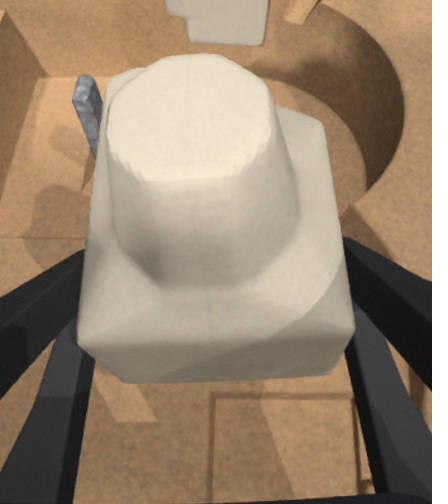

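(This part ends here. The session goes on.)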